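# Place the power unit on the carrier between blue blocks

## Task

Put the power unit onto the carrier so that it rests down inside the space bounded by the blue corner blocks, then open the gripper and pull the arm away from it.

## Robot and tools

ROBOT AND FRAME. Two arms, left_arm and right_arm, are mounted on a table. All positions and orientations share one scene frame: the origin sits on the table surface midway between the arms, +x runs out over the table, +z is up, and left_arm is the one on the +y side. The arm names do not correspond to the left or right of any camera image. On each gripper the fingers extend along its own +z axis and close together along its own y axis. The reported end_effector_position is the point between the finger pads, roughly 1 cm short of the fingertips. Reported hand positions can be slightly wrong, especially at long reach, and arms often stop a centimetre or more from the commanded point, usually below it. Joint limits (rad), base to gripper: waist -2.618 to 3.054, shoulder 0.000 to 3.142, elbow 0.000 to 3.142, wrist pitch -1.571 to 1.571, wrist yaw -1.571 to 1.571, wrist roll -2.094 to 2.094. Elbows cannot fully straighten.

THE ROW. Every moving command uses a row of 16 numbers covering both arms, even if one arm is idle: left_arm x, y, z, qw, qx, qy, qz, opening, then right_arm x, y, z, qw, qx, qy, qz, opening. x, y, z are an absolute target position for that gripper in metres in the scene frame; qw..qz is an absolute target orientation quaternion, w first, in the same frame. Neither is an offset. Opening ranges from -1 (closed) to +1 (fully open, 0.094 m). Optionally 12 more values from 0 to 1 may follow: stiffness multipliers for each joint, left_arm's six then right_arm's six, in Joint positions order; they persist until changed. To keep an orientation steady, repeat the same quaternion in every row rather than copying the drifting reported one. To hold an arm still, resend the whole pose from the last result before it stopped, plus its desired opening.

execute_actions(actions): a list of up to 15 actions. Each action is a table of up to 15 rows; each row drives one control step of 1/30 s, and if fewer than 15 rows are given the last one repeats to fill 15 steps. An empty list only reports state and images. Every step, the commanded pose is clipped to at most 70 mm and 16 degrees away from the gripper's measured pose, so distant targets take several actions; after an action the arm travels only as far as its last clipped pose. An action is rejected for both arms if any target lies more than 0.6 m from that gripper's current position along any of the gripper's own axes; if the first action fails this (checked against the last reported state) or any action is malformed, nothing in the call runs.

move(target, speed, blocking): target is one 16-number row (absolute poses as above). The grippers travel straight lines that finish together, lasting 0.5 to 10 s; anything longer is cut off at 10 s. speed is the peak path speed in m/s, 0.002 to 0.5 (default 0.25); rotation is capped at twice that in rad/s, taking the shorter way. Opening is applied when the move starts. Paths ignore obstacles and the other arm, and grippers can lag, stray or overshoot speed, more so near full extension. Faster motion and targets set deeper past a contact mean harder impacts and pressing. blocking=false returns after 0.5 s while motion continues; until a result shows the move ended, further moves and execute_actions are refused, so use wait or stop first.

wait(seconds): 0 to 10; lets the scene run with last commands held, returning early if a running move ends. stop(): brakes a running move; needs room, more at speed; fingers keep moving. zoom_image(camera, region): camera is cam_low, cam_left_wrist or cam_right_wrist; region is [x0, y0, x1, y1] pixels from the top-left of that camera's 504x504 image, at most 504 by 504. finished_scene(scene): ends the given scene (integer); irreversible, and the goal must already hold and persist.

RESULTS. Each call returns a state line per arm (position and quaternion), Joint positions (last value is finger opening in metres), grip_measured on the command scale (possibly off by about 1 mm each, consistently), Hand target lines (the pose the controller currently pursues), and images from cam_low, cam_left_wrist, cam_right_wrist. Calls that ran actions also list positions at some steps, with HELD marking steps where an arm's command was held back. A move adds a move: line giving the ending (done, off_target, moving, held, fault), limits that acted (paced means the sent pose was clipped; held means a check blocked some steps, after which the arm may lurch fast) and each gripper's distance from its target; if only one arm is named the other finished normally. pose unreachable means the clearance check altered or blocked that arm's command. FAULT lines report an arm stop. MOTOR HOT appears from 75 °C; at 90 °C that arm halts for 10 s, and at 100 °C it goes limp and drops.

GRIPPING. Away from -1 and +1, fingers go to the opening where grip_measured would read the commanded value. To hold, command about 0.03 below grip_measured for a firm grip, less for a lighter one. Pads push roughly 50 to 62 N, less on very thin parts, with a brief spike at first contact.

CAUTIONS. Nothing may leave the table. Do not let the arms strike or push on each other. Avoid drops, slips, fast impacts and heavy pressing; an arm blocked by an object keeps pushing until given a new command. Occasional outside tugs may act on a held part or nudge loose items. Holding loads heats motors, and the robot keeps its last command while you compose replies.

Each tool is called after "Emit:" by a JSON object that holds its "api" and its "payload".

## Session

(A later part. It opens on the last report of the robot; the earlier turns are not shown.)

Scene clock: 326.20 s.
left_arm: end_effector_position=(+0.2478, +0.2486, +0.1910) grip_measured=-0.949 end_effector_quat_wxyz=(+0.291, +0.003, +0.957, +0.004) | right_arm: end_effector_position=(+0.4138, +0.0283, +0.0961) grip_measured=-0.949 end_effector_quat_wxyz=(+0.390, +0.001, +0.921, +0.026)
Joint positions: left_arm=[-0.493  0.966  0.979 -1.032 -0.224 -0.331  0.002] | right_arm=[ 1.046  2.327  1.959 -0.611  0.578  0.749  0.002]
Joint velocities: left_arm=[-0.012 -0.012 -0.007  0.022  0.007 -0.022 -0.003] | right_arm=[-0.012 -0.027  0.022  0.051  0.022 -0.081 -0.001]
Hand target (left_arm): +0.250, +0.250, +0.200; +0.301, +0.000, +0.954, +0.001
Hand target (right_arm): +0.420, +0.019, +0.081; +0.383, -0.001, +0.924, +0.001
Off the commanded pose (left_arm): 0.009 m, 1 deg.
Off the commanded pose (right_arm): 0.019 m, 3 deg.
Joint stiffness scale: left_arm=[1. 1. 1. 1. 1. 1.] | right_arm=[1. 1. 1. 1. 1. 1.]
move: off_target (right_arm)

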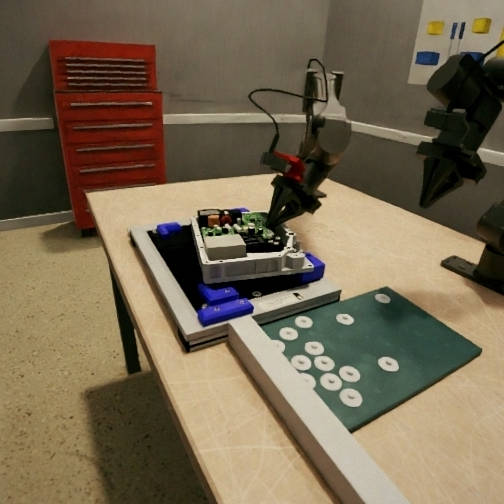

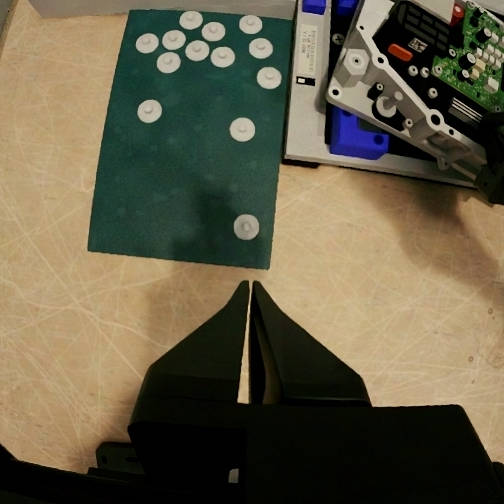

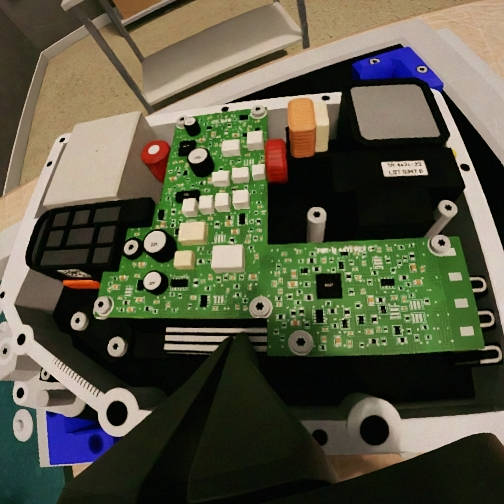

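Emit:
{"api": "move", "payload": {"target": [0.25,0.25,0.2,0.3,0,0.95,0,-0.95,0.35,-0.05,0.12,0.38,0,0.92,0,-0.95], "speed": 0.08}}

Emit:
{"api": "move", "payload": {"target": [0.25,0.25,0.2,0.3,0,0.95,0,-0.95,0.35,-0.05,0.075,0.38,0,0.92,0,-0.95], "speed": 0.08}}

Scene clock: 333.37 s.
left_arm: end_effector_position=(+0.2478, +0.2485, +0.1910) grip_measured=-0.949 end_effector_quat_wxyz=(+0.291, +0.003, +0.957, +0.003) | right_arm: end_effector_position=(+0.3536, -0.0454, +0.1171) grip_measured=-0.949 end_effector_quat_wxyz=(+0.378, +0.001, +0.926, +0.008)
Joint positions: left_arm=[-0.493  0.966  0.979 -1.032 -0.223 -0.331  0.002] | right_arm=[ 1.058  1.962  1.491 -0.564  0.59   0.777  0.002]
Joint velocities: left_arm=[-0.007  0.002 -0.022  0.051 -0.051  0.037 -0.   ] | right_arm=[ 0.002 -0.002 -0.012 -0.007  0.095  0.022 -0.   ]
Hand target (left_arm): +0.250, +0.250, +0.200; +0.301, +0.000, +0.954, +0.000
Hand target (right_arm): +0.349, -0.049, +0.119; +0.381, +0.000, +0.924, -0.000
Off the commanded pose (left_arm): 0.009 m, 1 deg.
Off the commanded pose (right_arm): 0.007 m, 1 deg.
Joint stiffness scale: left_arm=[1. 1. 1. 1. 1. 1.] | right_arm=[1. 1. 1. 1. 1. 1.]
move: done

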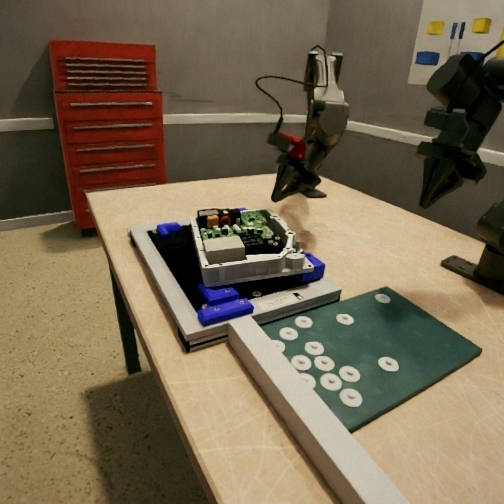

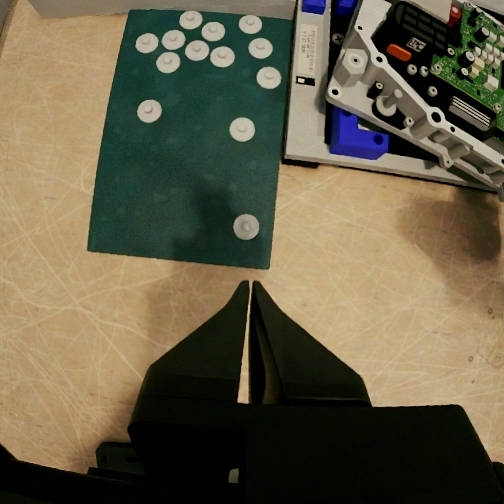

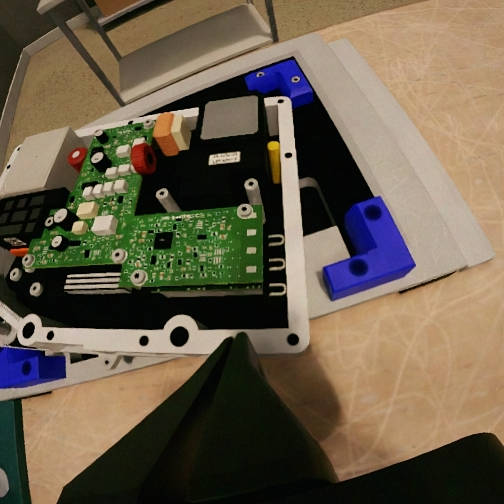

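Scene clock: 334.23 s.
left_arm: end_effector_position=(+0.2478, +0.2485, +0.1910) grip_measured=-0.949 end_effector_quat_wxyz=(+0.291, +0.003, +0.957, +0.003) | right_arm: end_effector_position=(+0.3499, -0.0485, +0.0850) grip_measured=-0.949 end_effector_quat_wxyz=(+0.380, +0.001, +0.925, +0.010)
Joint positions: left_arm=[-0.493  0.966  0.979 -1.032 -0.223 -0.331  0.002] | right_arm=[ 1.061  1.977  1.376 -0.429  0.592  0.777  0.002]
Joint velocities: left_arm=[ 0.002 -0.002 -0.017 -0.007  0.051 -0.081 -0.   ] | right_arm=[ 0.022  0.002  0.007 -0.007  0.051 -0.022 -0.001]
Hand target (left_arm): +0.250, +0.250, +0.200; +0.301, +0.000, +0.954, +0.000
Hand target (right_arm): +0.350, -0.050, +0.075; +0.382, +0.000, +0.924, +0.000
Off the commanded pose (left_arm): 0.009 m, 1 deg.
Off the commanded pose (right_arm): 0.010 m, 1 deg.
Joint stiffness scale: left_arm=[1. 1. 1. 1. 1. 1.] | right_arm=[1. 1. 1. 1. 1. 1.]
move: done

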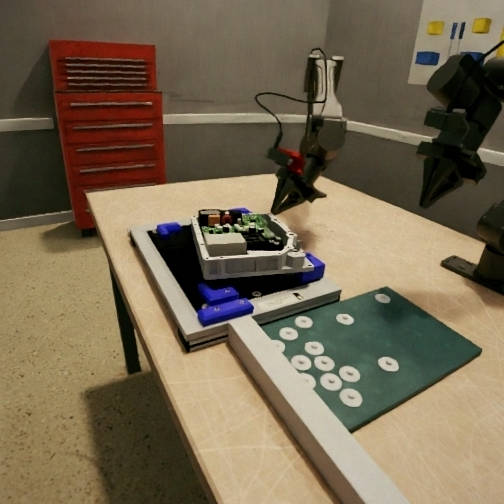

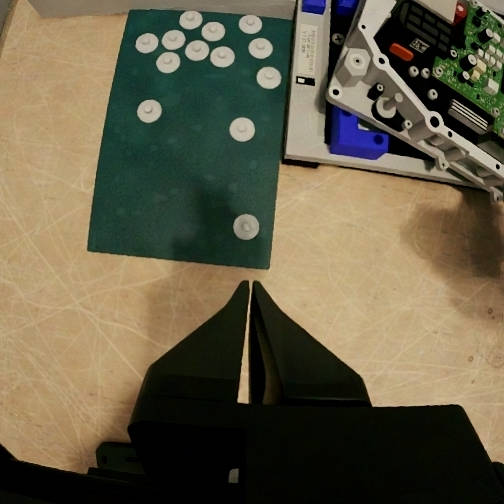

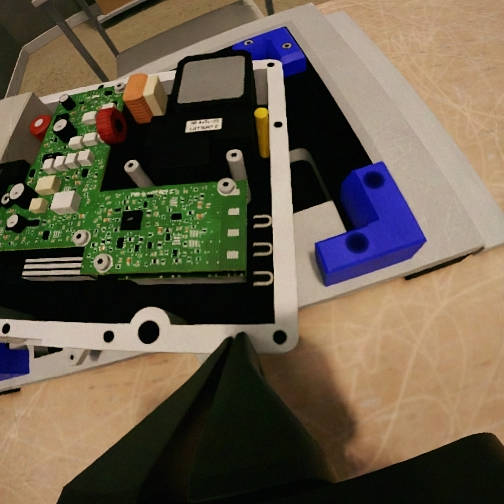

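Emit:
{"api": "move", "payload": {"target": [0.25,0.25,0.2,0.3,0,0.95,0,-0.95,0.40,-0.05,0.07,0.38,0,0.92,0,-0.95], "speed": 0.025}}

Emit:
{"api": "move", "payload": {"target": [0.30,0.1,0.28,0,0,1,0,-0.95,0.25,-0.2,0.15,0.38,0,0.92,0,-0.95], "speed": 0.12}}

Scene clock: 346.40 s.
left_arm: end_effector_position=(+0.2478, +0.2485, +0.1910) grip_measured=-0.949 end_effector_quat_wxyz=(+0.291, +0.003, +0.957, +0.003) | right_arm: end_effector_position=(+0.3857, -0.0372, +0.0873) grip_measured=-0.949 end_effector_quat_wxyz=(+0.390, -0.008, +0.920, +0.022)
Joint positions: left_arm=[-0.493  0.966  0.979 -1.032 -0.223 -0.331  0.002] | right_arm=[ 1.006  2.055  1.477 -0.379  0.556  0.69   0.002]
Joint velocities: left_arm=[ 0.007 -0.007 -0.007  0.022  0.007 -0.022 -0.   ] | right_arm=[-0.022 -0.022  0.022  0.037 -0.022 -0.007  0.001]
Hand target (left_arm): +0.250, +0.250, +0.200; +0.301, +0.000, +0.954, +0.000
Hand target (right_arm): +0.399, -0.051, +0.071; +0.382, -0.000, +0.924, +0.001
Off the commanded pose (left_arm): 0.009 m, 1 deg.
Off the commanded pose (right_arm): 0.026 m, 3 deg.
Joint stiffness scale: left_arm=[1. 1. 1. 1. 1. 1.] | right_arm=[1. 1. 1. 1. 1. 1.]
move: off_target (right_arm)

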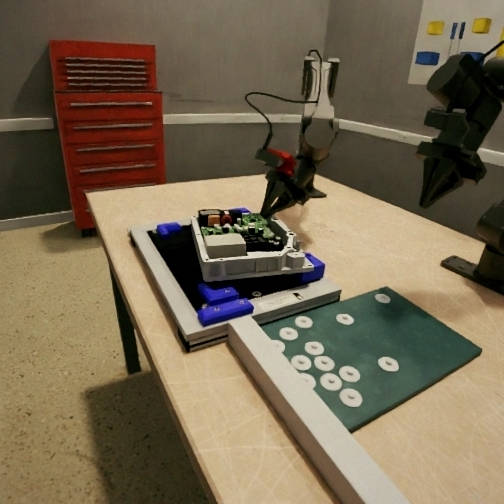

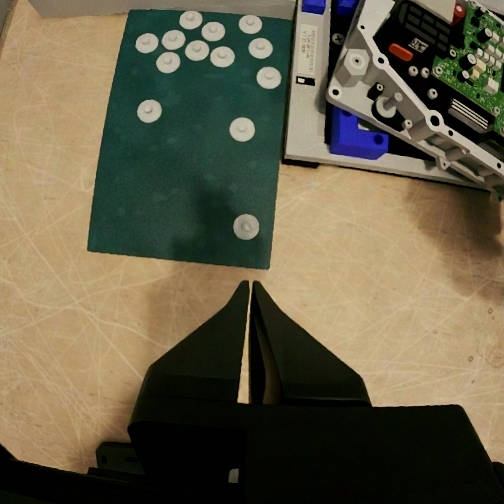

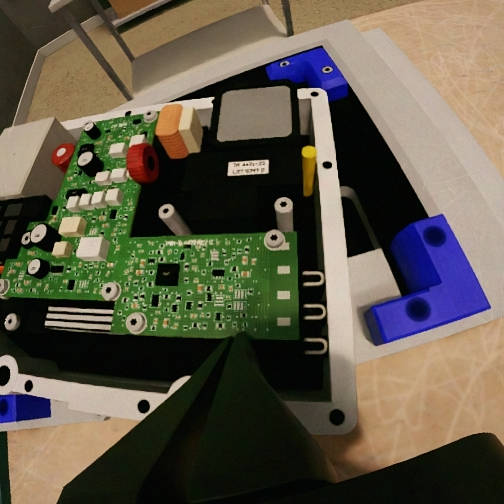

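Scene clock: 349.37 s.
left_arm: end_effector_position=(+0.3000, +0.1072, +0.2749) grip_measured=-0.949 end_effector_quat_wxyz=(+0.129, -0.001, +0.988, -0.085) | right_arm: end_effector_position=(+0.2530, -0.1918, +0.1496) grip_measured=-0.949 end_effector_quat_wxyz=(+0.380, +0.003, +0.925, +0.011)
Joint positions: left_arm=[-0.698  1.728  2.04  -1.572 -0.007 -0.606  0.002] | right_arm=[ 1.036  1.249  0.877 -0.644  0.581  0.756  0.002]
Joint velocities: left_arm=[-0.002 -0.007 -0.007 -0.007  0.007 -0.081 -0.   ] | right_arm=[-0.007 -0.002 -0.007  0.007 -0.037  0.037 -0.001]
Hand target (left_arm): +0.301, +0.102, +0.280; +0.133, +0.000, +0.987, -0.093
Hand target (right_arm): +0.248, -0.198, +0.149; +0.381, +0.000, +0.924, -0.000
Off the commanded pose (left_arm): 0.009 m, 18 deg; orientation clipped at the last step of the last action.
Off the commanded pose (right_arm): 0.009 m, 1 deg.
Joint stiffness scale: left_arm=[1. 1. 1. 1. 1. 1.] | right_arm=[1. 1. 1. 1. 1. 1.]
joint sent to its limit (left arm) — the command would take joint 4 (wrist pitch) past its lower limit, so that joint was sent only as far as its limit.
move: off_target (left_arm); limits=paced

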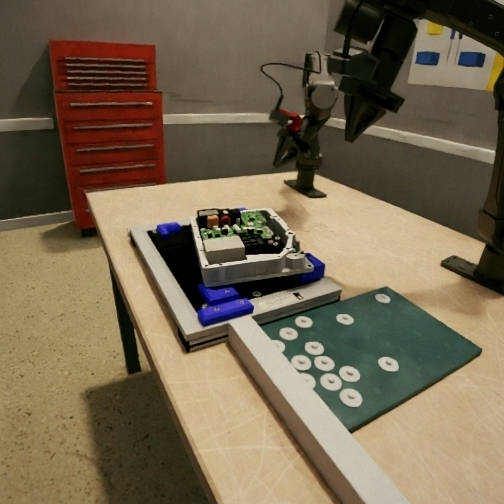

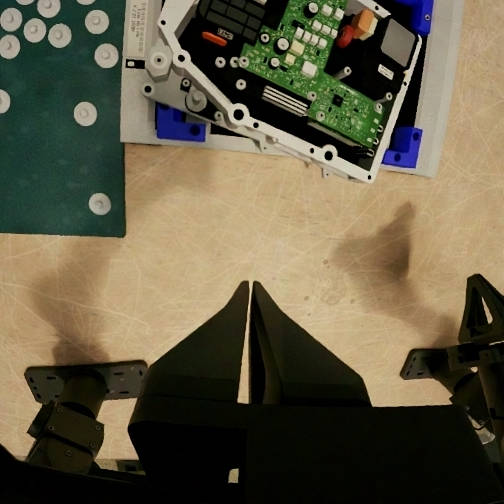

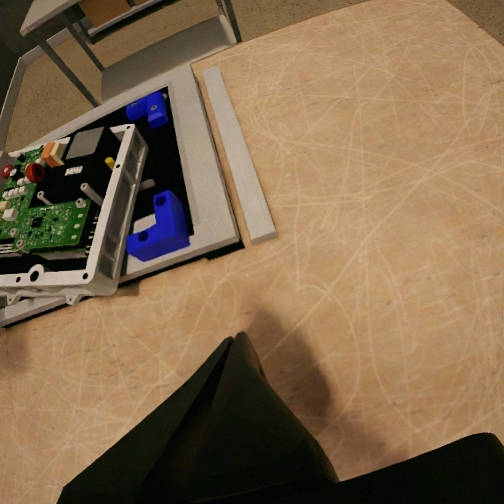

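Emit:
{"api": "move", "payload": {"target": [0.25,0.25,0.2,0,0,1,0,-0.95,0.30,-0.05,0.055,0.38,0,0.92,0,-0.95], "speed": 0.12}}

Emit:
{"api": "move", "payload": {"target": [0.25,0.25,0.2,0,0,1,0,-0.95,0.42,-0.05,0.05,0.38,0,0.92,0,-0.95], "speed": 0.025}}

Scene clock: 361.23 s.
left_arm: end_effector_position=(+0.2529, +0.2427, +0.1954) grip_measured=-0.949 end_effector_quat_wxyz=(-0.000, -0.002, +1.000, -0.004) | right_arm: end_effector_position=(+0.3007, -0.0544, +0.0537) grip_measured=-0.949 end_effector_quat_wxyz=(+0.373, -0.001, +0.928, +0.003)
Joint positions: left_arm=[-0.344  1.521  1.527 -1.576  0.007 -0.254  0.002] | right_arm=[ 1.159  1.936  1.202 -0.378  0.636  0.886  0.002]
Joint velocities: left_arm=[ 0.002 -0.007  0.007 -0.081  0.007  0.037 -0.001] | right_arm=[ 0.012 -0.022 -0.002 -0.051  0.007 -0.007 -0.001]
Hand target (left_arm): +0.249, +0.248, +0.199; +0.008, -0.001, +1.000, +0.000
Hand target (right_arm): +0.302, -0.051, +0.056; +0.381, -0.000, +0.925, -0.000
Off the commanded pose (left_arm): 0.009 m, 0 deg.
Off the commanded pose (right_arm): 0.005 m, 1 deg.
Joint stiffness scale: left_arm=[1. 1. 1. 1. 1. 1.] | right_arm=[1. 1. 1. 1. 1. 1.]
joint sent to its limit (left arm) — the command would take joint 4 (wrist pitch) past its lower limit, so that joint was sent only as far as its limit.
move: done

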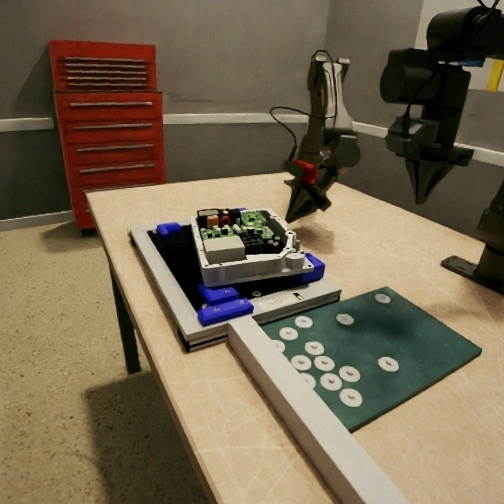

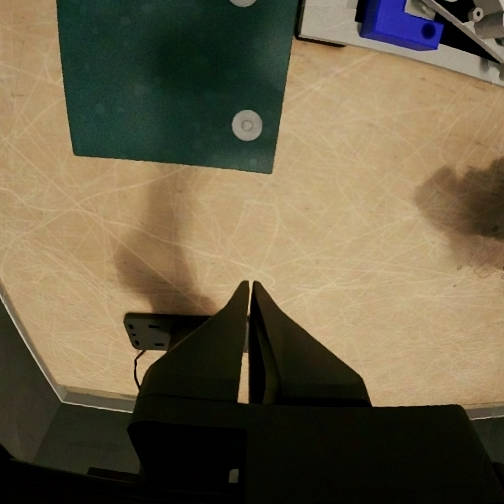

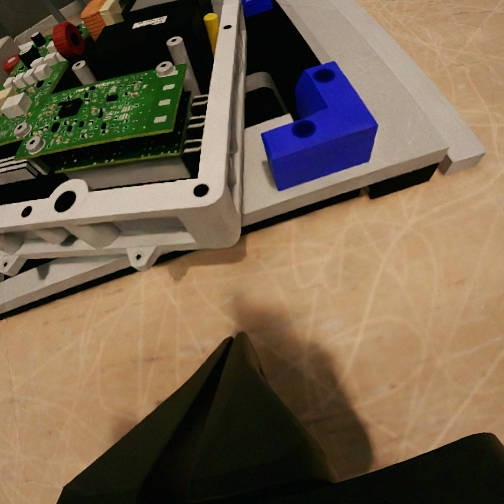

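Scene clock: 366.23 s.
left_arm: end_effector_position=(+0.2532, +0.2441, +0.1954) grip_measured=-0.949 end_effector_quat_wxyz=(-0.000, +0.003, +1.000, -0.004) | right_arm: end_effector_position=(+0.3671, -0.0447, +0.0443) grip_measured=-0.949 end_effector_quat_wxyz=(+0.325, -0.048, +0.945, -0.004)
Joint positions: left_arm=[-0.338  1.521  1.527 -1.576  0.007 -0.239  0.002] | right_arm=[ 1.001  2.105  1.464 -0.453  0.478  0.663  0.002]
Joint velocities: left_arm=[ 0.002 -0.007  0.007 -0.037  0.081 -0.051  0.   ] | right_arm=[-0.007  0.007 -0.002 -0.037  0.022  0.037 -0.001]
Hand target (left_arm): +0.250, +0.250, +0.199; +0.009, -0.000, +1.000, -0.002
Hand target (right_arm): +0.414, -0.057, +0.053; +0.380, +0.001, +0.925, -0.002
Off the commanded pose (left_arm): 0.008 m, 1 deg.
Off the commanded pose (right_arm): 0.053 m, 9 deg.
Joint stiffness scale: left_arm=[1. 1. 1. 1. 1. 1.] | right_arm=[1. 1. 1. 1. 1. 1.]
joint sent to its limit (left arm) — the command would take joint 4 (wrist pitch) past its lower limit, so that joint was sent only as far as its limit.
move: off_target (right_arm)

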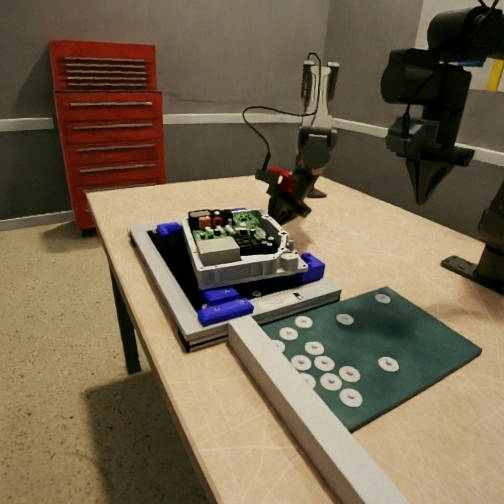

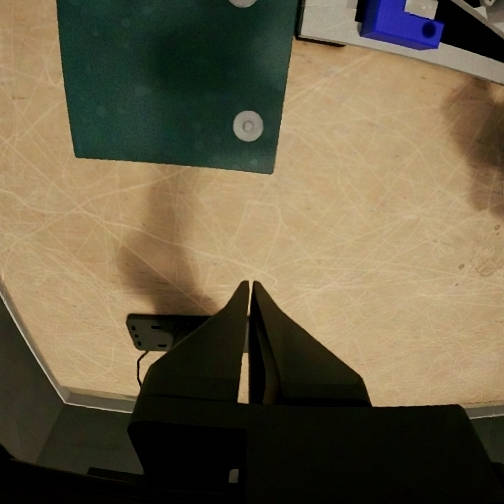

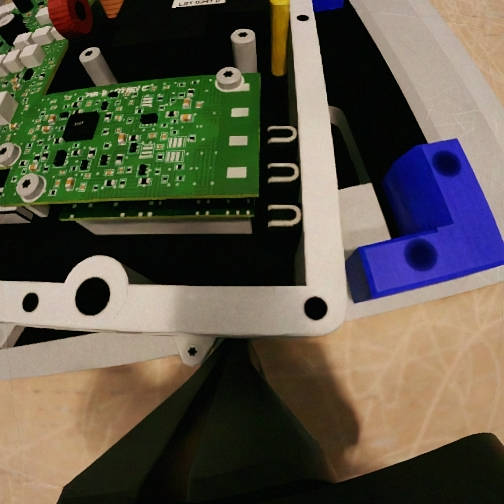

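Emit:
{"api": "move", "payload": {"target": [0.25,0.25,0.2,0,0,1,0,-0.95,0.365,-0.05,0.062,0.38,0,0.92,0,-0.95], "speed": 0.025}}

Emit:
{"api": "move", "payload": {"target": [0.25,0.25,0.2,0,0,1,0,-0.95,0.42,-0.05,0.06,0.38,0,0.92,0,-0.95], "speed": 0.025}}

Emit:
{"api": "move", "payload": {"target": [0.30,0.1,0.28,0,0,1,0,-0.95,0.25,-0.2,0.15,0.38,0,0.92,0,-0.95], "speed": 0.12}}

Scene clock: 378.60 s.
left_arm: end_effector_position=(+0.2532, +0.2441, +0.1954) grip_measured=-0.949 end_effector_quat_wxyz=(-0.000, +0.003, +1.000, -0.004) | right_arm: end_effector_position=(+0.3632, -0.0470, +0.0509) grip_measured=-0.949 end_effector_quat_wxyz=(+0.363, -0.009, +0.932, +0.003)
Joint positions: left_arm=[-0.338  1.521  1.527 -1.576  0.007 -0.239  0.002] | right_arm=[ 1.029  2.068  1.388 -0.368  0.555  0.741  0.002]
Joint velocities: left_arm=[-0.007 -0.017  0.007 -0.022 -0.022  0.051  0.   ] | right_arm=[-0.012 -0.022 -0.017  0.081 -0.022  0.022 -0.001]
Hand target (left_arm): +0.250, +0.250, +0.199; +0.009, -0.000, +1.000, -0.002
Hand target (right_arm): +0.365, -0.050, +0.062; +0.381, -0.000, +0.924, -0.000
Off the commanded pose (left_arm): 0.008 m, 1 deg.
Off the commanded pose (right_arm): 0.012 m, 3 deg.
Joint stiffness scale: left_arm=[1. 1. 1. 1. 1. 1.] | right_arm=[1. 1. 1. 1. 1. 1.]
joint sent to its limit (left arm) — the command would take joint 4 (wrist pitch) past its lower limit, so that joint was sent only as far as its limit.
move: off_target (right_arm)

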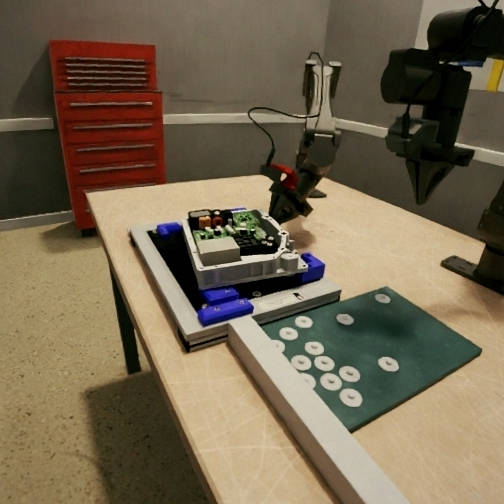

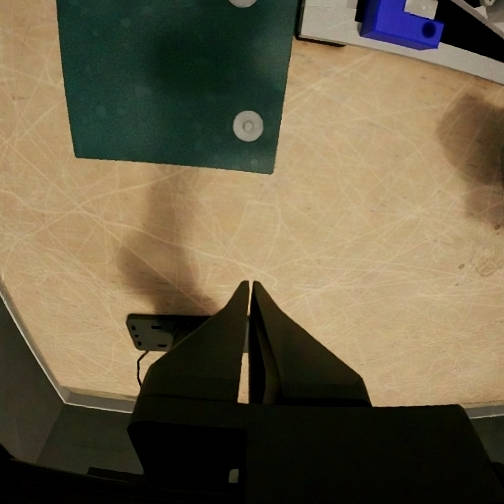

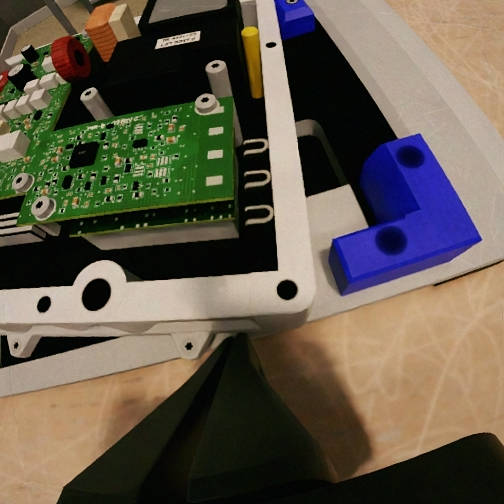

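Scene clock: 381.63 s.
left_arm: end_effector_position=(+0.2532, +0.2441, +0.1954) grip_measured=-0.949 end_effector_quat_wxyz=(-0.000, +0.003, +1.000, -0.004) | right_arm: end_effector_position=(+0.3927, -0.0454, +0.0543) grip_measured=-0.949 end_effector_quat_wxyz=(+0.347, -0.025, +0.937, +0.005)
Joint positions: left_arm=[-0.338  1.521  1.527 -1.576  0.007 -0.239  0.002] | right_arm=[ 0.965  2.129  1.512 -0.419  0.49   0.657  0.002]
Joint velocities: left_arm=[-0.012 -0.002  0.007 -0.081 -0.066 -0.051 -0.   ] | right_arm=[-0.002  0.017 -0.012 -0.022  0.022 -0.022  0.001]
Hand target (left_arm): +0.250, +0.250, +0.199; +0.009, -0.000, +1.000, -0.002
Hand target (right_arm): +0.418, -0.052, +0.061; +0.381, +0.000, +0.925, -0.000
Off the commanded pose (left_arm): 0.008 m, 1 deg.
Off the commanded pose (right_arm): 0.028 m, 5 deg.
Joint stiffness scale: left_arm=[1. 1. 1. 1. 1. 1.] | right_arm=[1. 1. 1. 1. 1. 1.]
joint sent to its limit (left arm) — the command would take joint 4 (wrist pitch) past its lower limit, so that joint was sent only as far as its limit.
move: off_target (right_arm)

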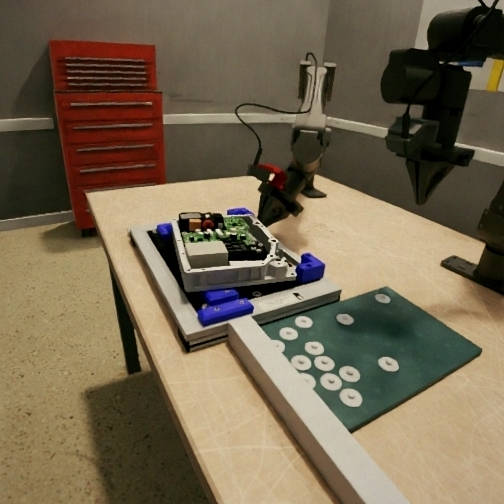

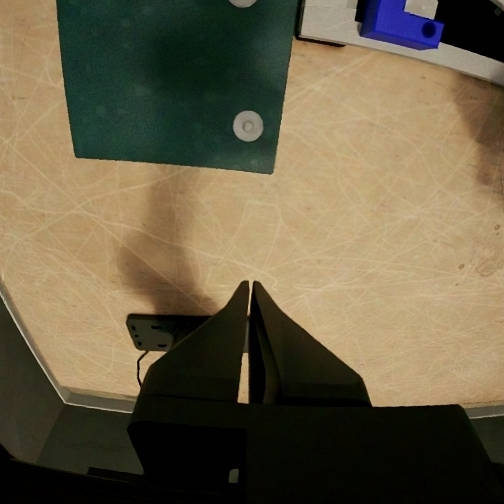

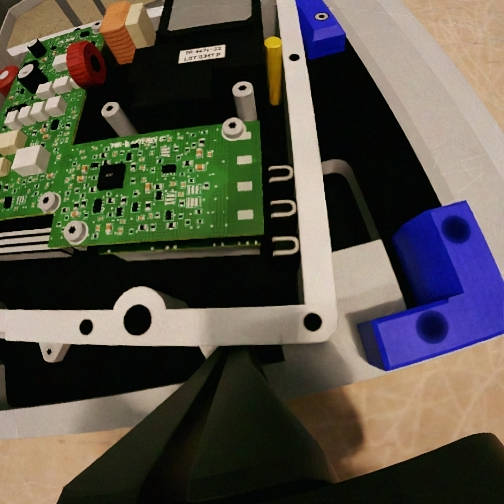

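Scene clock: 384.10 s.
left_arm: end_effector_position=(+0.2981, +0.1064, +0.2748) grip_measured=-0.949 end_effector_quat_wxyz=(+0.124, +0.001, +0.988, -0.090) | right_arm: end_effector_position=(+0.2531, -0.1916, +0.1501) grip_measured=-0.949 end_effector_quat_wxyz=(+0.381, +0.002, +0.925, +0.011)
Joint positions: left_arm=[-0.696  1.727  2.038 -1.575  0.007 -0.603  0.002] | right_arm=[ 1.036  1.248  0.878 -0.643  0.581  0.754  0.002]
Joint velocities: left_arm=[ 0.012  0.002 -0.002  0.007 -0.081 -0.022 -0.001] | right_arm=[-0.007  0.002 -0.022  0.007  0.007 -0.095  0.001]
Hand target (left_arm): +0.300, +0.102, +0.280; +0.132, +0.001, +0.987, -0.095
Hand target (right_arm): +0.248, -0.198, +0.149; +0.382, -0.000, +0.924, -0.001
Off the commanded pose (left_arm): 0.008 m, 18 deg; orientation clipped at the last step of the last action.
Off the commanded pose (right_arm): 0.009 m, 1 deg.
Joint stiffness scale: left_arm=[1. 1. 1. 1. 1. 1.] | right_arm=[1. 1. 1. 1. 1. 1.]
joint sent to its limit (left arm) — the command would take joint 4 (wrist pitch) past its lower limit, so that joint was sent only as far as its limit.
move: off_target (left_arm); limits=paced

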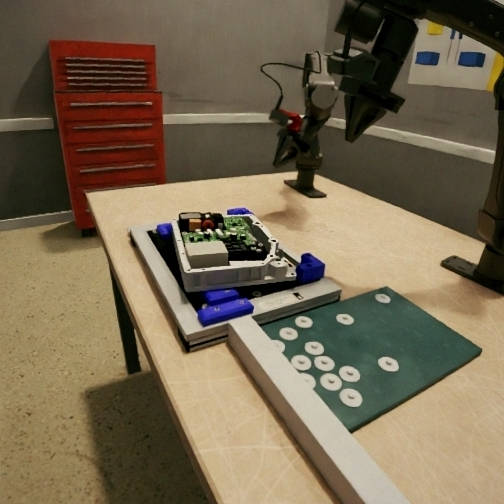

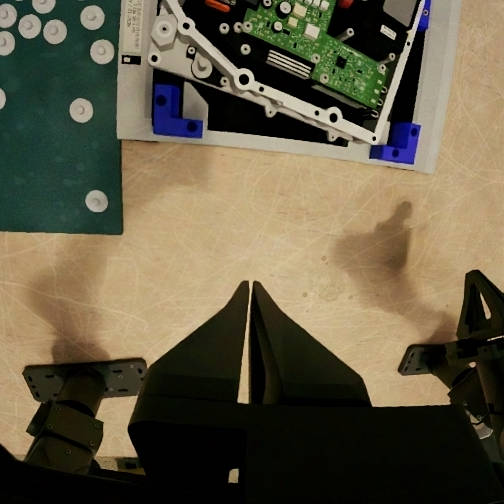

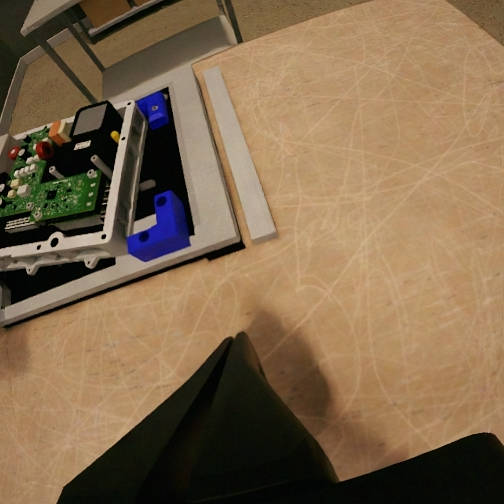

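Emit:
{"api": "move", "payload": {"target": [0.42,0.23,0.12,0.38,0,0.92,0,-0.95,0.25,-0.2,0.15,0.38,0,0.92,0,-0.95], "speed": 0.15}}

Emit:
{"api": "move", "payload": {"target": [0.44,0.21,0.075,0.38,0,0.92,0,-0.95,0.25,-0.2,0.15,0.38,0,0.92,0,-0.95], "speed": 0.06}}

Scene clock: 397.50 s.
left_arm: end_effector_position=(+0.4207, +0.2250, +0.1285) grip_measured=-0.949 end_effector_quat_wxyz=(+0.387, +0.004, +0.922, -0.007) | right_arm: end_effector_position=(+0.2530, -0.1917, +0.1500) grip_measured=-0.949 end_effector_quat_wxyz=(+0.381, +0.003, +0.925, +0.011)
Joint positions: left_arm=[-0.363  1.517  0.958 -0.232 -0.176 -0.189  0.002] | right_arm=[ 1.037  1.248  0.878 -0.644  0.581  0.755  0.002]
Joint velocities: left_arm=[ 0.017  0.002  0.027  0.007 -0.037 -0.066 -0.001] | right_arm=[ 0.002  0.002 -0.012 -0.022 -0.007  0.037 -0.001]
Hand target (left_arm): +0.421, +0.230, +0.121; +0.384, +0.002, +0.923, +0.001
Hand target (right_arm): +0.250, -0.200, +0.150; +0.382, -0.000, +0.924, +0.000
Off the commanded pose (left_arm): 0.010 m, 1 deg.
Off the commanded pose (right_arm): 0.009 m, 1 deg.
Joint stiffness scale: left_arm=[1. 1. 1. 1. 1. 1.] | right_arm=[1. 1. 1. 1. 1. 1.]
move: done

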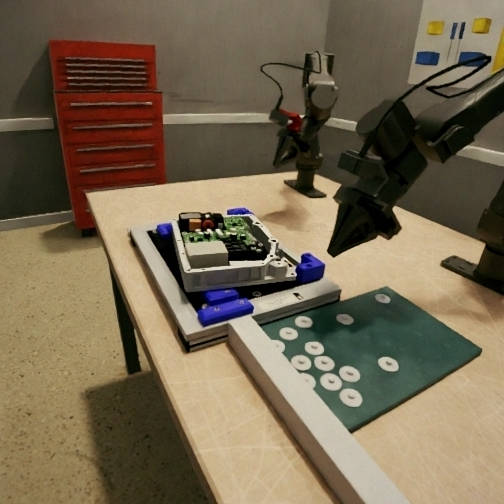

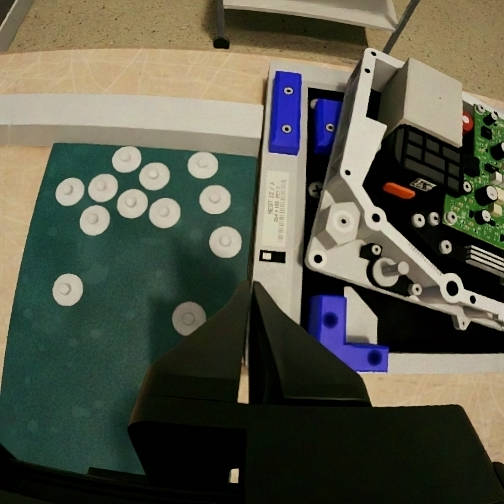

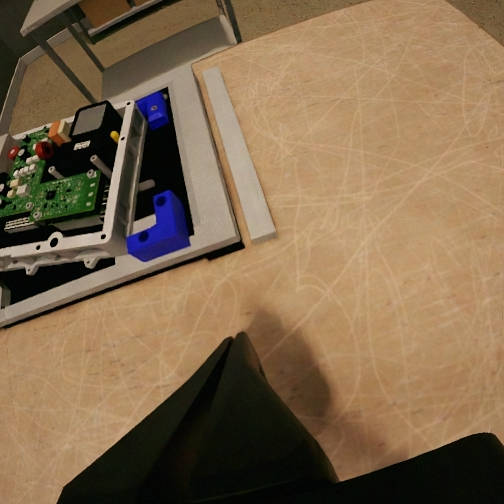

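Scene clock: 399.00 s.
left_arm: end_effector_position=(+0.4429, +0.2119, +0.0794) grip_measured=-0.949 end_effector_quat_wxyz=(+0.382, +0.000, +0.924, -0.003) | right_arm: end_effector_position=(+0.2530, -0.1916, +0.1501) grip_measured=-0.949 end_effector_quat_wxyz=(+0.381, +0.003, +0.925, +0.011)
Joint positions: left_arm=[-0.387  1.697  0.944 -0.055 -0.2   -0.213  0.002] | right_arm=[ 1.037  1.248  0.878 -0.643  0.581  0.755  0.002]
Joint velocities: left_arm=[ 0.002 -0.012 -0.002 -0.007 -0.022  0.022  0.   ] | right_arm=[ 0.012  0.007  0.007 -0.037 -0.037 -0.022 -0.   ]
Hand target (left_arm): +0.441, +0.210, +0.075; +0.382, -0.000, +0.924, -0.000
Hand target (right_arm): +0.250, -0.200, +0.150; +0.382, +0.000, +0.924, +0.000
Off the commanded pose (left_arm): 0.006 m, 0 deg.
Off the commanded pose (right_arm): 0.009 m, 1 deg.
Joint stiffness scale: left_arm=[1. 1. 1. 1. 1. 1.] | right_arm=[1. 1. 1. 1. 1. 1.]
move: done

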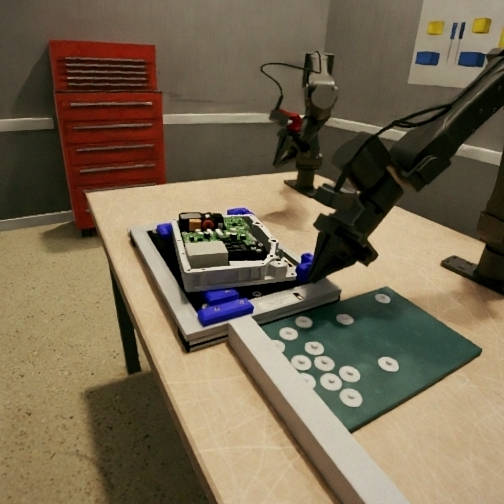

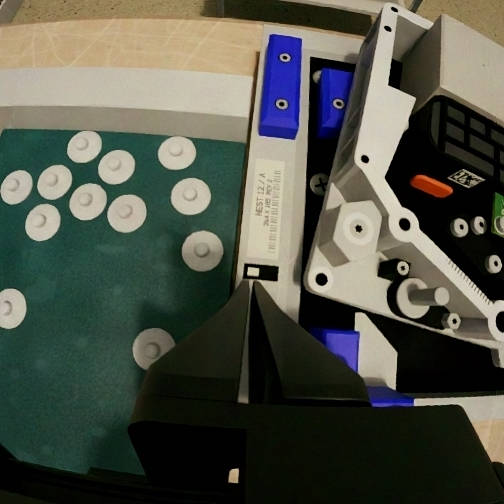

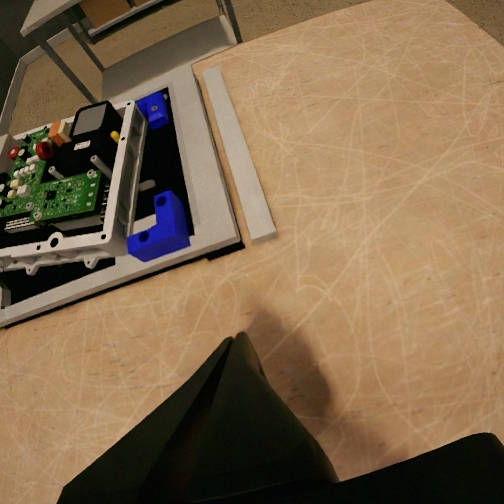

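Emit:
{"api": "move", "payload": {"target": [0.47,0.20,0.07,0.38,0,0.92,0,-0.95,0.25,-0.2,0.15,0.38,0,0.92,0,-0.95], "speed": 0.04}}

Emit:
{"api": "move", "payload": {"target": [0.47,0.15,0.068,0.38,0,0.92,0,-0.95,0.25,-0.2,0.15,0.38,0,0.92,0,-0.95], "speed": 0.02}}

Scene clock: 411.43 s.
left_arm: end_effector_position=(+0.4601, +0.2069, +0.0600) grip_measured=-0.949 end_effector_quat_wxyz=(+0.366, +0.002, +0.931, +0.002) | right_arm: end_effector_position=(+0.2531, -0.1916, +0.1501) grip_measured=-0.949 end_effector_quat_wxyz=(+0.381, +0.003, +0.924, +0.011)
Joint positions: left_arm=[-0.387  1.809  1.018 -0.053 -0.201 -0.214  0.002] | right_arm=[ 1.037  1.248  0.878 -0.643  0.581  0.755  0.002]
Joint velocities: left_arm=[-0.007  0.002 -0.007 -0.095  0.066  0.007  0.   ] | right_arm=[-0.012  0.012 -0.002 -0.051 -0.022  0.007  0.   ]
Hand target (left_arm): +0.470, +0.200, +0.071; +0.382, -0.000, +0.924, -0.000
Hand target (right_arm): +0.250, -0.200, +0.150; +0.382, -0.000, +0.924, -0.000
Off the commanded pose (left_arm): 0.016 m, 2 deg.
Off the commanded pose (right_arm): 0.009 m, 1 deg.
Joint stiffness scale: left_arm=[1. 1. 1. 1. 1. 1.] | right_arm=[1. 1. 1. 1. 1. 1.]
move: off_target (left_arm)

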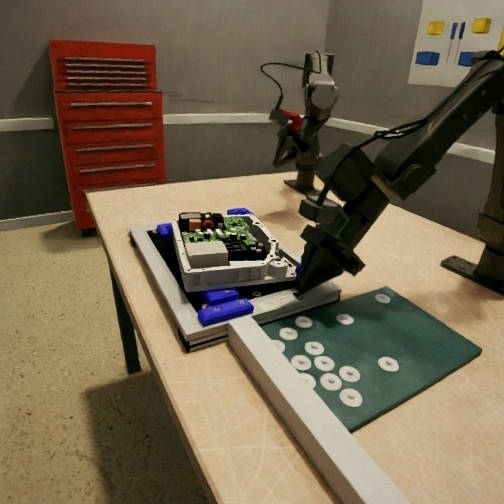

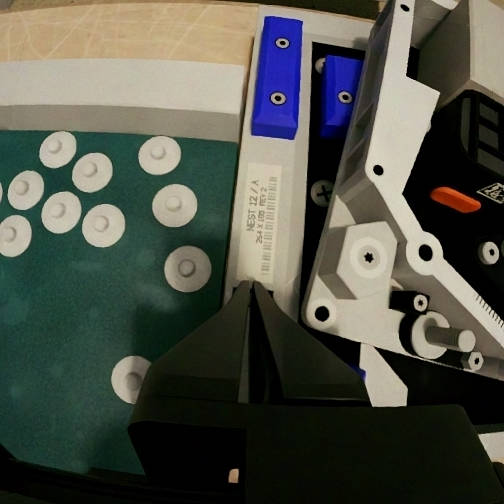

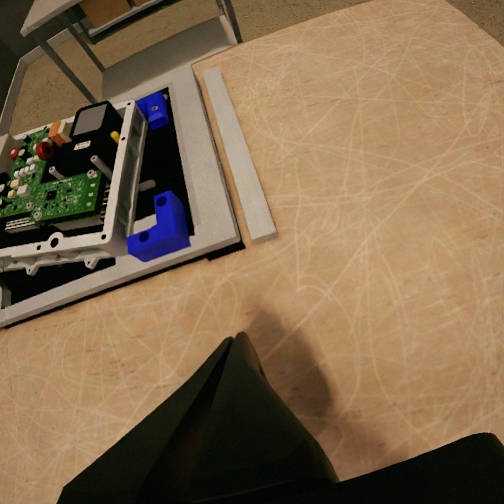

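Scene clock: 414.57 s.
left_arm: end_effector_position=(+0.4628, +0.1904, +0.0640) grip_measured=-0.950 end_effector_quat_wxyz=(+0.371, -0.023, +0.927, +0.052) | right_arm: end_effector_position=(+0.2532, -0.1915, +0.1502) grip_measured=-0.949 end_effector_quat_wxyz=(+0.381, +0.003, +0.924, +0.012)
Joint positions: left_arm=[-0.483  1.857  1.096 -0.122 -0.375 -0.305  0.002] | right_arm=[ 1.037  1.248  0.878 -0.642  0.581  0.755  0.002]
Joint velocities: left_arm=[-0.012  0.002 -0.012 -0.051 -0.007  0.022 -0.   ] | right_arm=[-0.007  0.027 -0.012  0.007  0.051 -0.037 -0.001]
Hand target (left_arm): +0.467, +0.151, +0.069; +0.380, +0.000, +0.925, -0.000
Hand target (right_arm): +0.250, -0.200, +0.150; +0.382, +0.000, +0.924, -0.000
Off the commanded pose (left_arm): 0.041 m, 7 deg.
Off the commanded pose (right_arm): 0.009 m, 1 deg.
Joint stiffness scale: left_arm=[1. 1. 1. 1. 1. 1.] | right_arm=[1. 1. 1. 1. 1. 1.]
move: off_target (left_arm)

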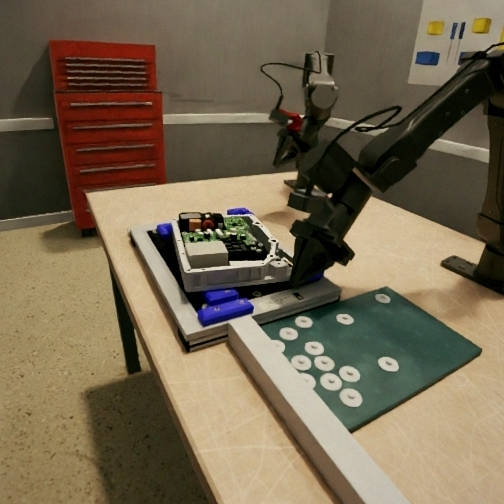

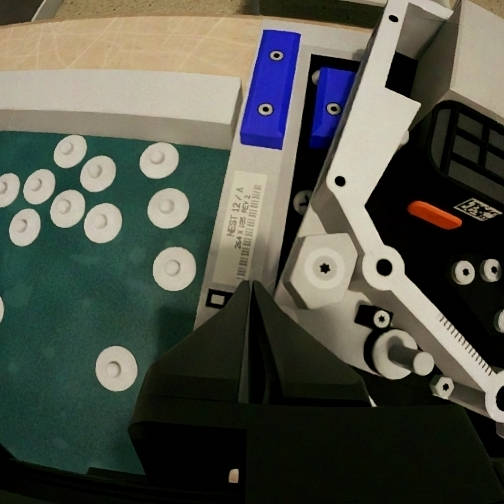

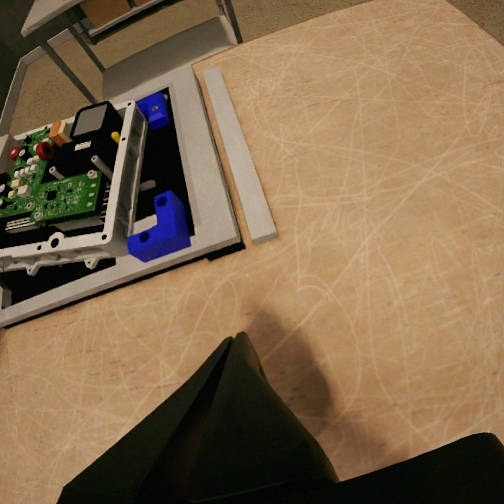

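Emit:
{"api": "move", "payload": {"target": [0.48,0.20,0.085,0.38,0,0.92,0,-0.95,0.25,-0.2,0.15,0.38,0,0.92,0,-0.95], "speed": 0.04}}

Emit:
{"api": "move", "payload": {"target": [0.48,0.15,0.085,0.38,0,0.92,0,-0.95,0.25,-0.2,0.15,0.38,0,0.92,0,-0.95], "speed": 0.02}}

Scene clock: 420.97 s.
left_arm: end_effector_position=(+0.4675, +0.2013, +0.0576) grip_measured=-0.950 end_effector_quat_wxyz=(+0.350, +0.004, +0.937, +0.012) | right_arm: end_effector_position=(+0.2532, -0.1914, +0.1502) grip_measured=-0.949 end_effector_quat_wxyz=(+0.381, +0.003, +0.924, +0.012)
Joint positions: left_arm=[-0.401  1.857  1.096 -0.122 -0.22  -0.222  0.002] | right_arm=[ 1.037  1.248  0.878 -0.642  0.581  0.755  0.002]
Joint velocities: left_arm=[0.002 0.012 0.002 0.007 0.081 0.037 0.   ] | right_arm=[-0.002  0.007 -0.002 -0.022 -0.007  0.007  0.   ]
Hand target (left_arm): +0.479, +0.201, +0.085; +0.382, +0.001, +0.924, +0.001
Hand target (right_arm): +0.250, -0.200, +0.150; +0.382, +0.000, +0.924, +0.000
Off the commanded pose (left_arm): 0.030 m, 4 deg.
Off the commanded pose (right_arm): 0.009 m, 1 deg.
Joint stiffness scale: left_arm=[1. 1. 1. 1. 1. 1.] | right_arm=[1. 1. 1. 1. 1. 1.]
move: off_target (left_arm)

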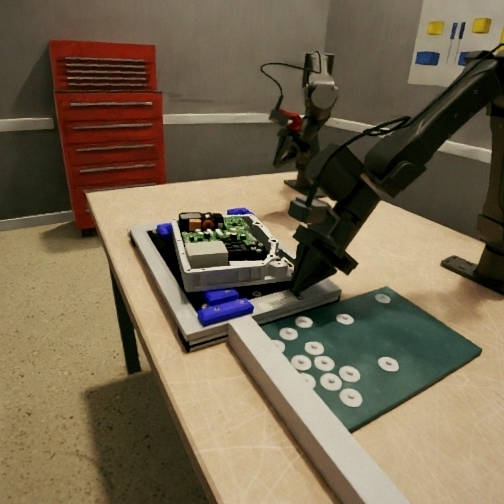

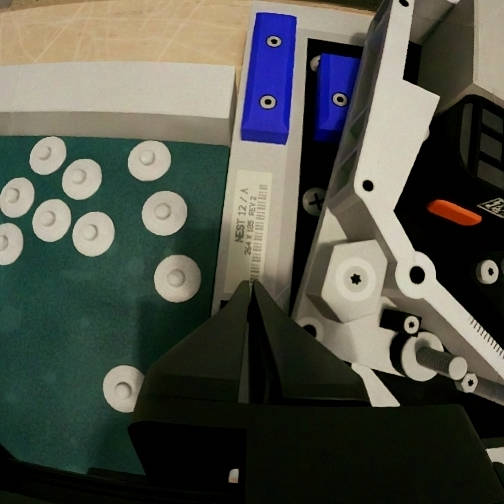

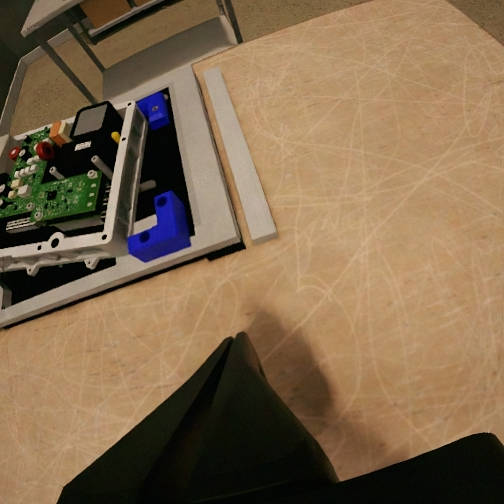

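Scene clock: 424.17 s.
left_arm: end_effector_position=(+0.4644, +0.1889, +0.0726) grip_measured=-0.950 end_effector_quat_wxyz=(+0.354, -0.016, +0.934, +0.051) | right_arm: end_effector_position=(+0.2532, -0.1914, +0.1502) grip_measured=-0.949 end_effector_quat_wxyz=(+0.381, +0.003, +0.924, +0.012)
Joint positions: left_arm=[-0.478  1.857  1.162 -0.22  -0.354 -0.298  0.002] | right_arm=[ 1.037  1.248  0.878 -0.642  0.581  0.755  0.002]
Joint velocities: left_arm=[ 0.002 -0.007  0.002  0.022 -0.022 -0.081  0.   ] | right_arm=[-0.002  0.012 -0.032  0.051 -0.066 -0.022 -0.001]
Hand target (left_arm): +0.477, +0.151, +0.087; +0.380, +0.001, +0.925, -0.000
Hand target (right_arm): +0.250, -0.200, +0.150; +0.382, +0.000, +0.924, +0.000
Off the commanded pose (left_arm): 0.044 m, 7 deg.
Off the commanded pose (right_arm): 0.009 m, 1 deg.
Joint stiffness scale: left_arm=[1. 1. 1. 1. 1. 1.] | right_arm=[1. 1. 1. 1. 1. 1.]
move: off_target (left_arm)

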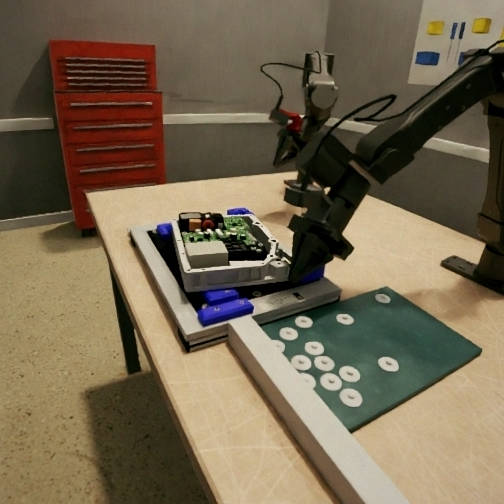

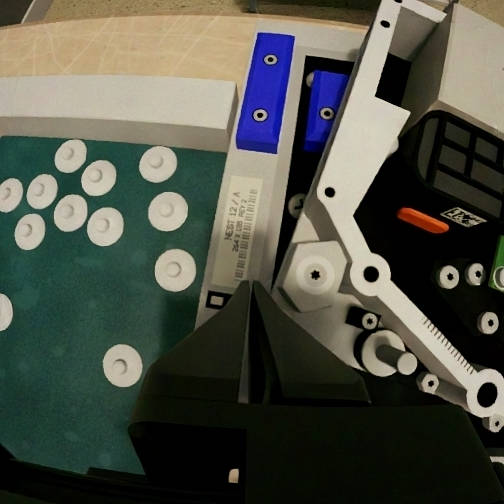

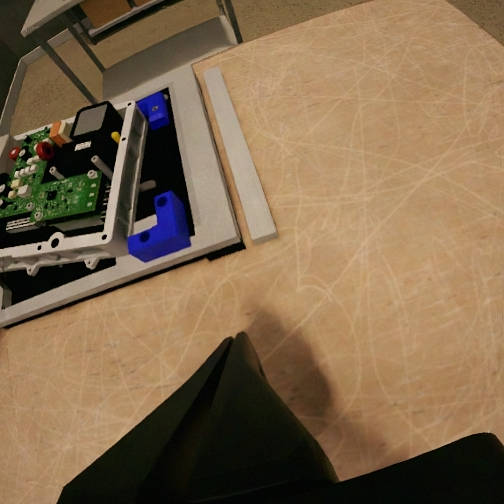

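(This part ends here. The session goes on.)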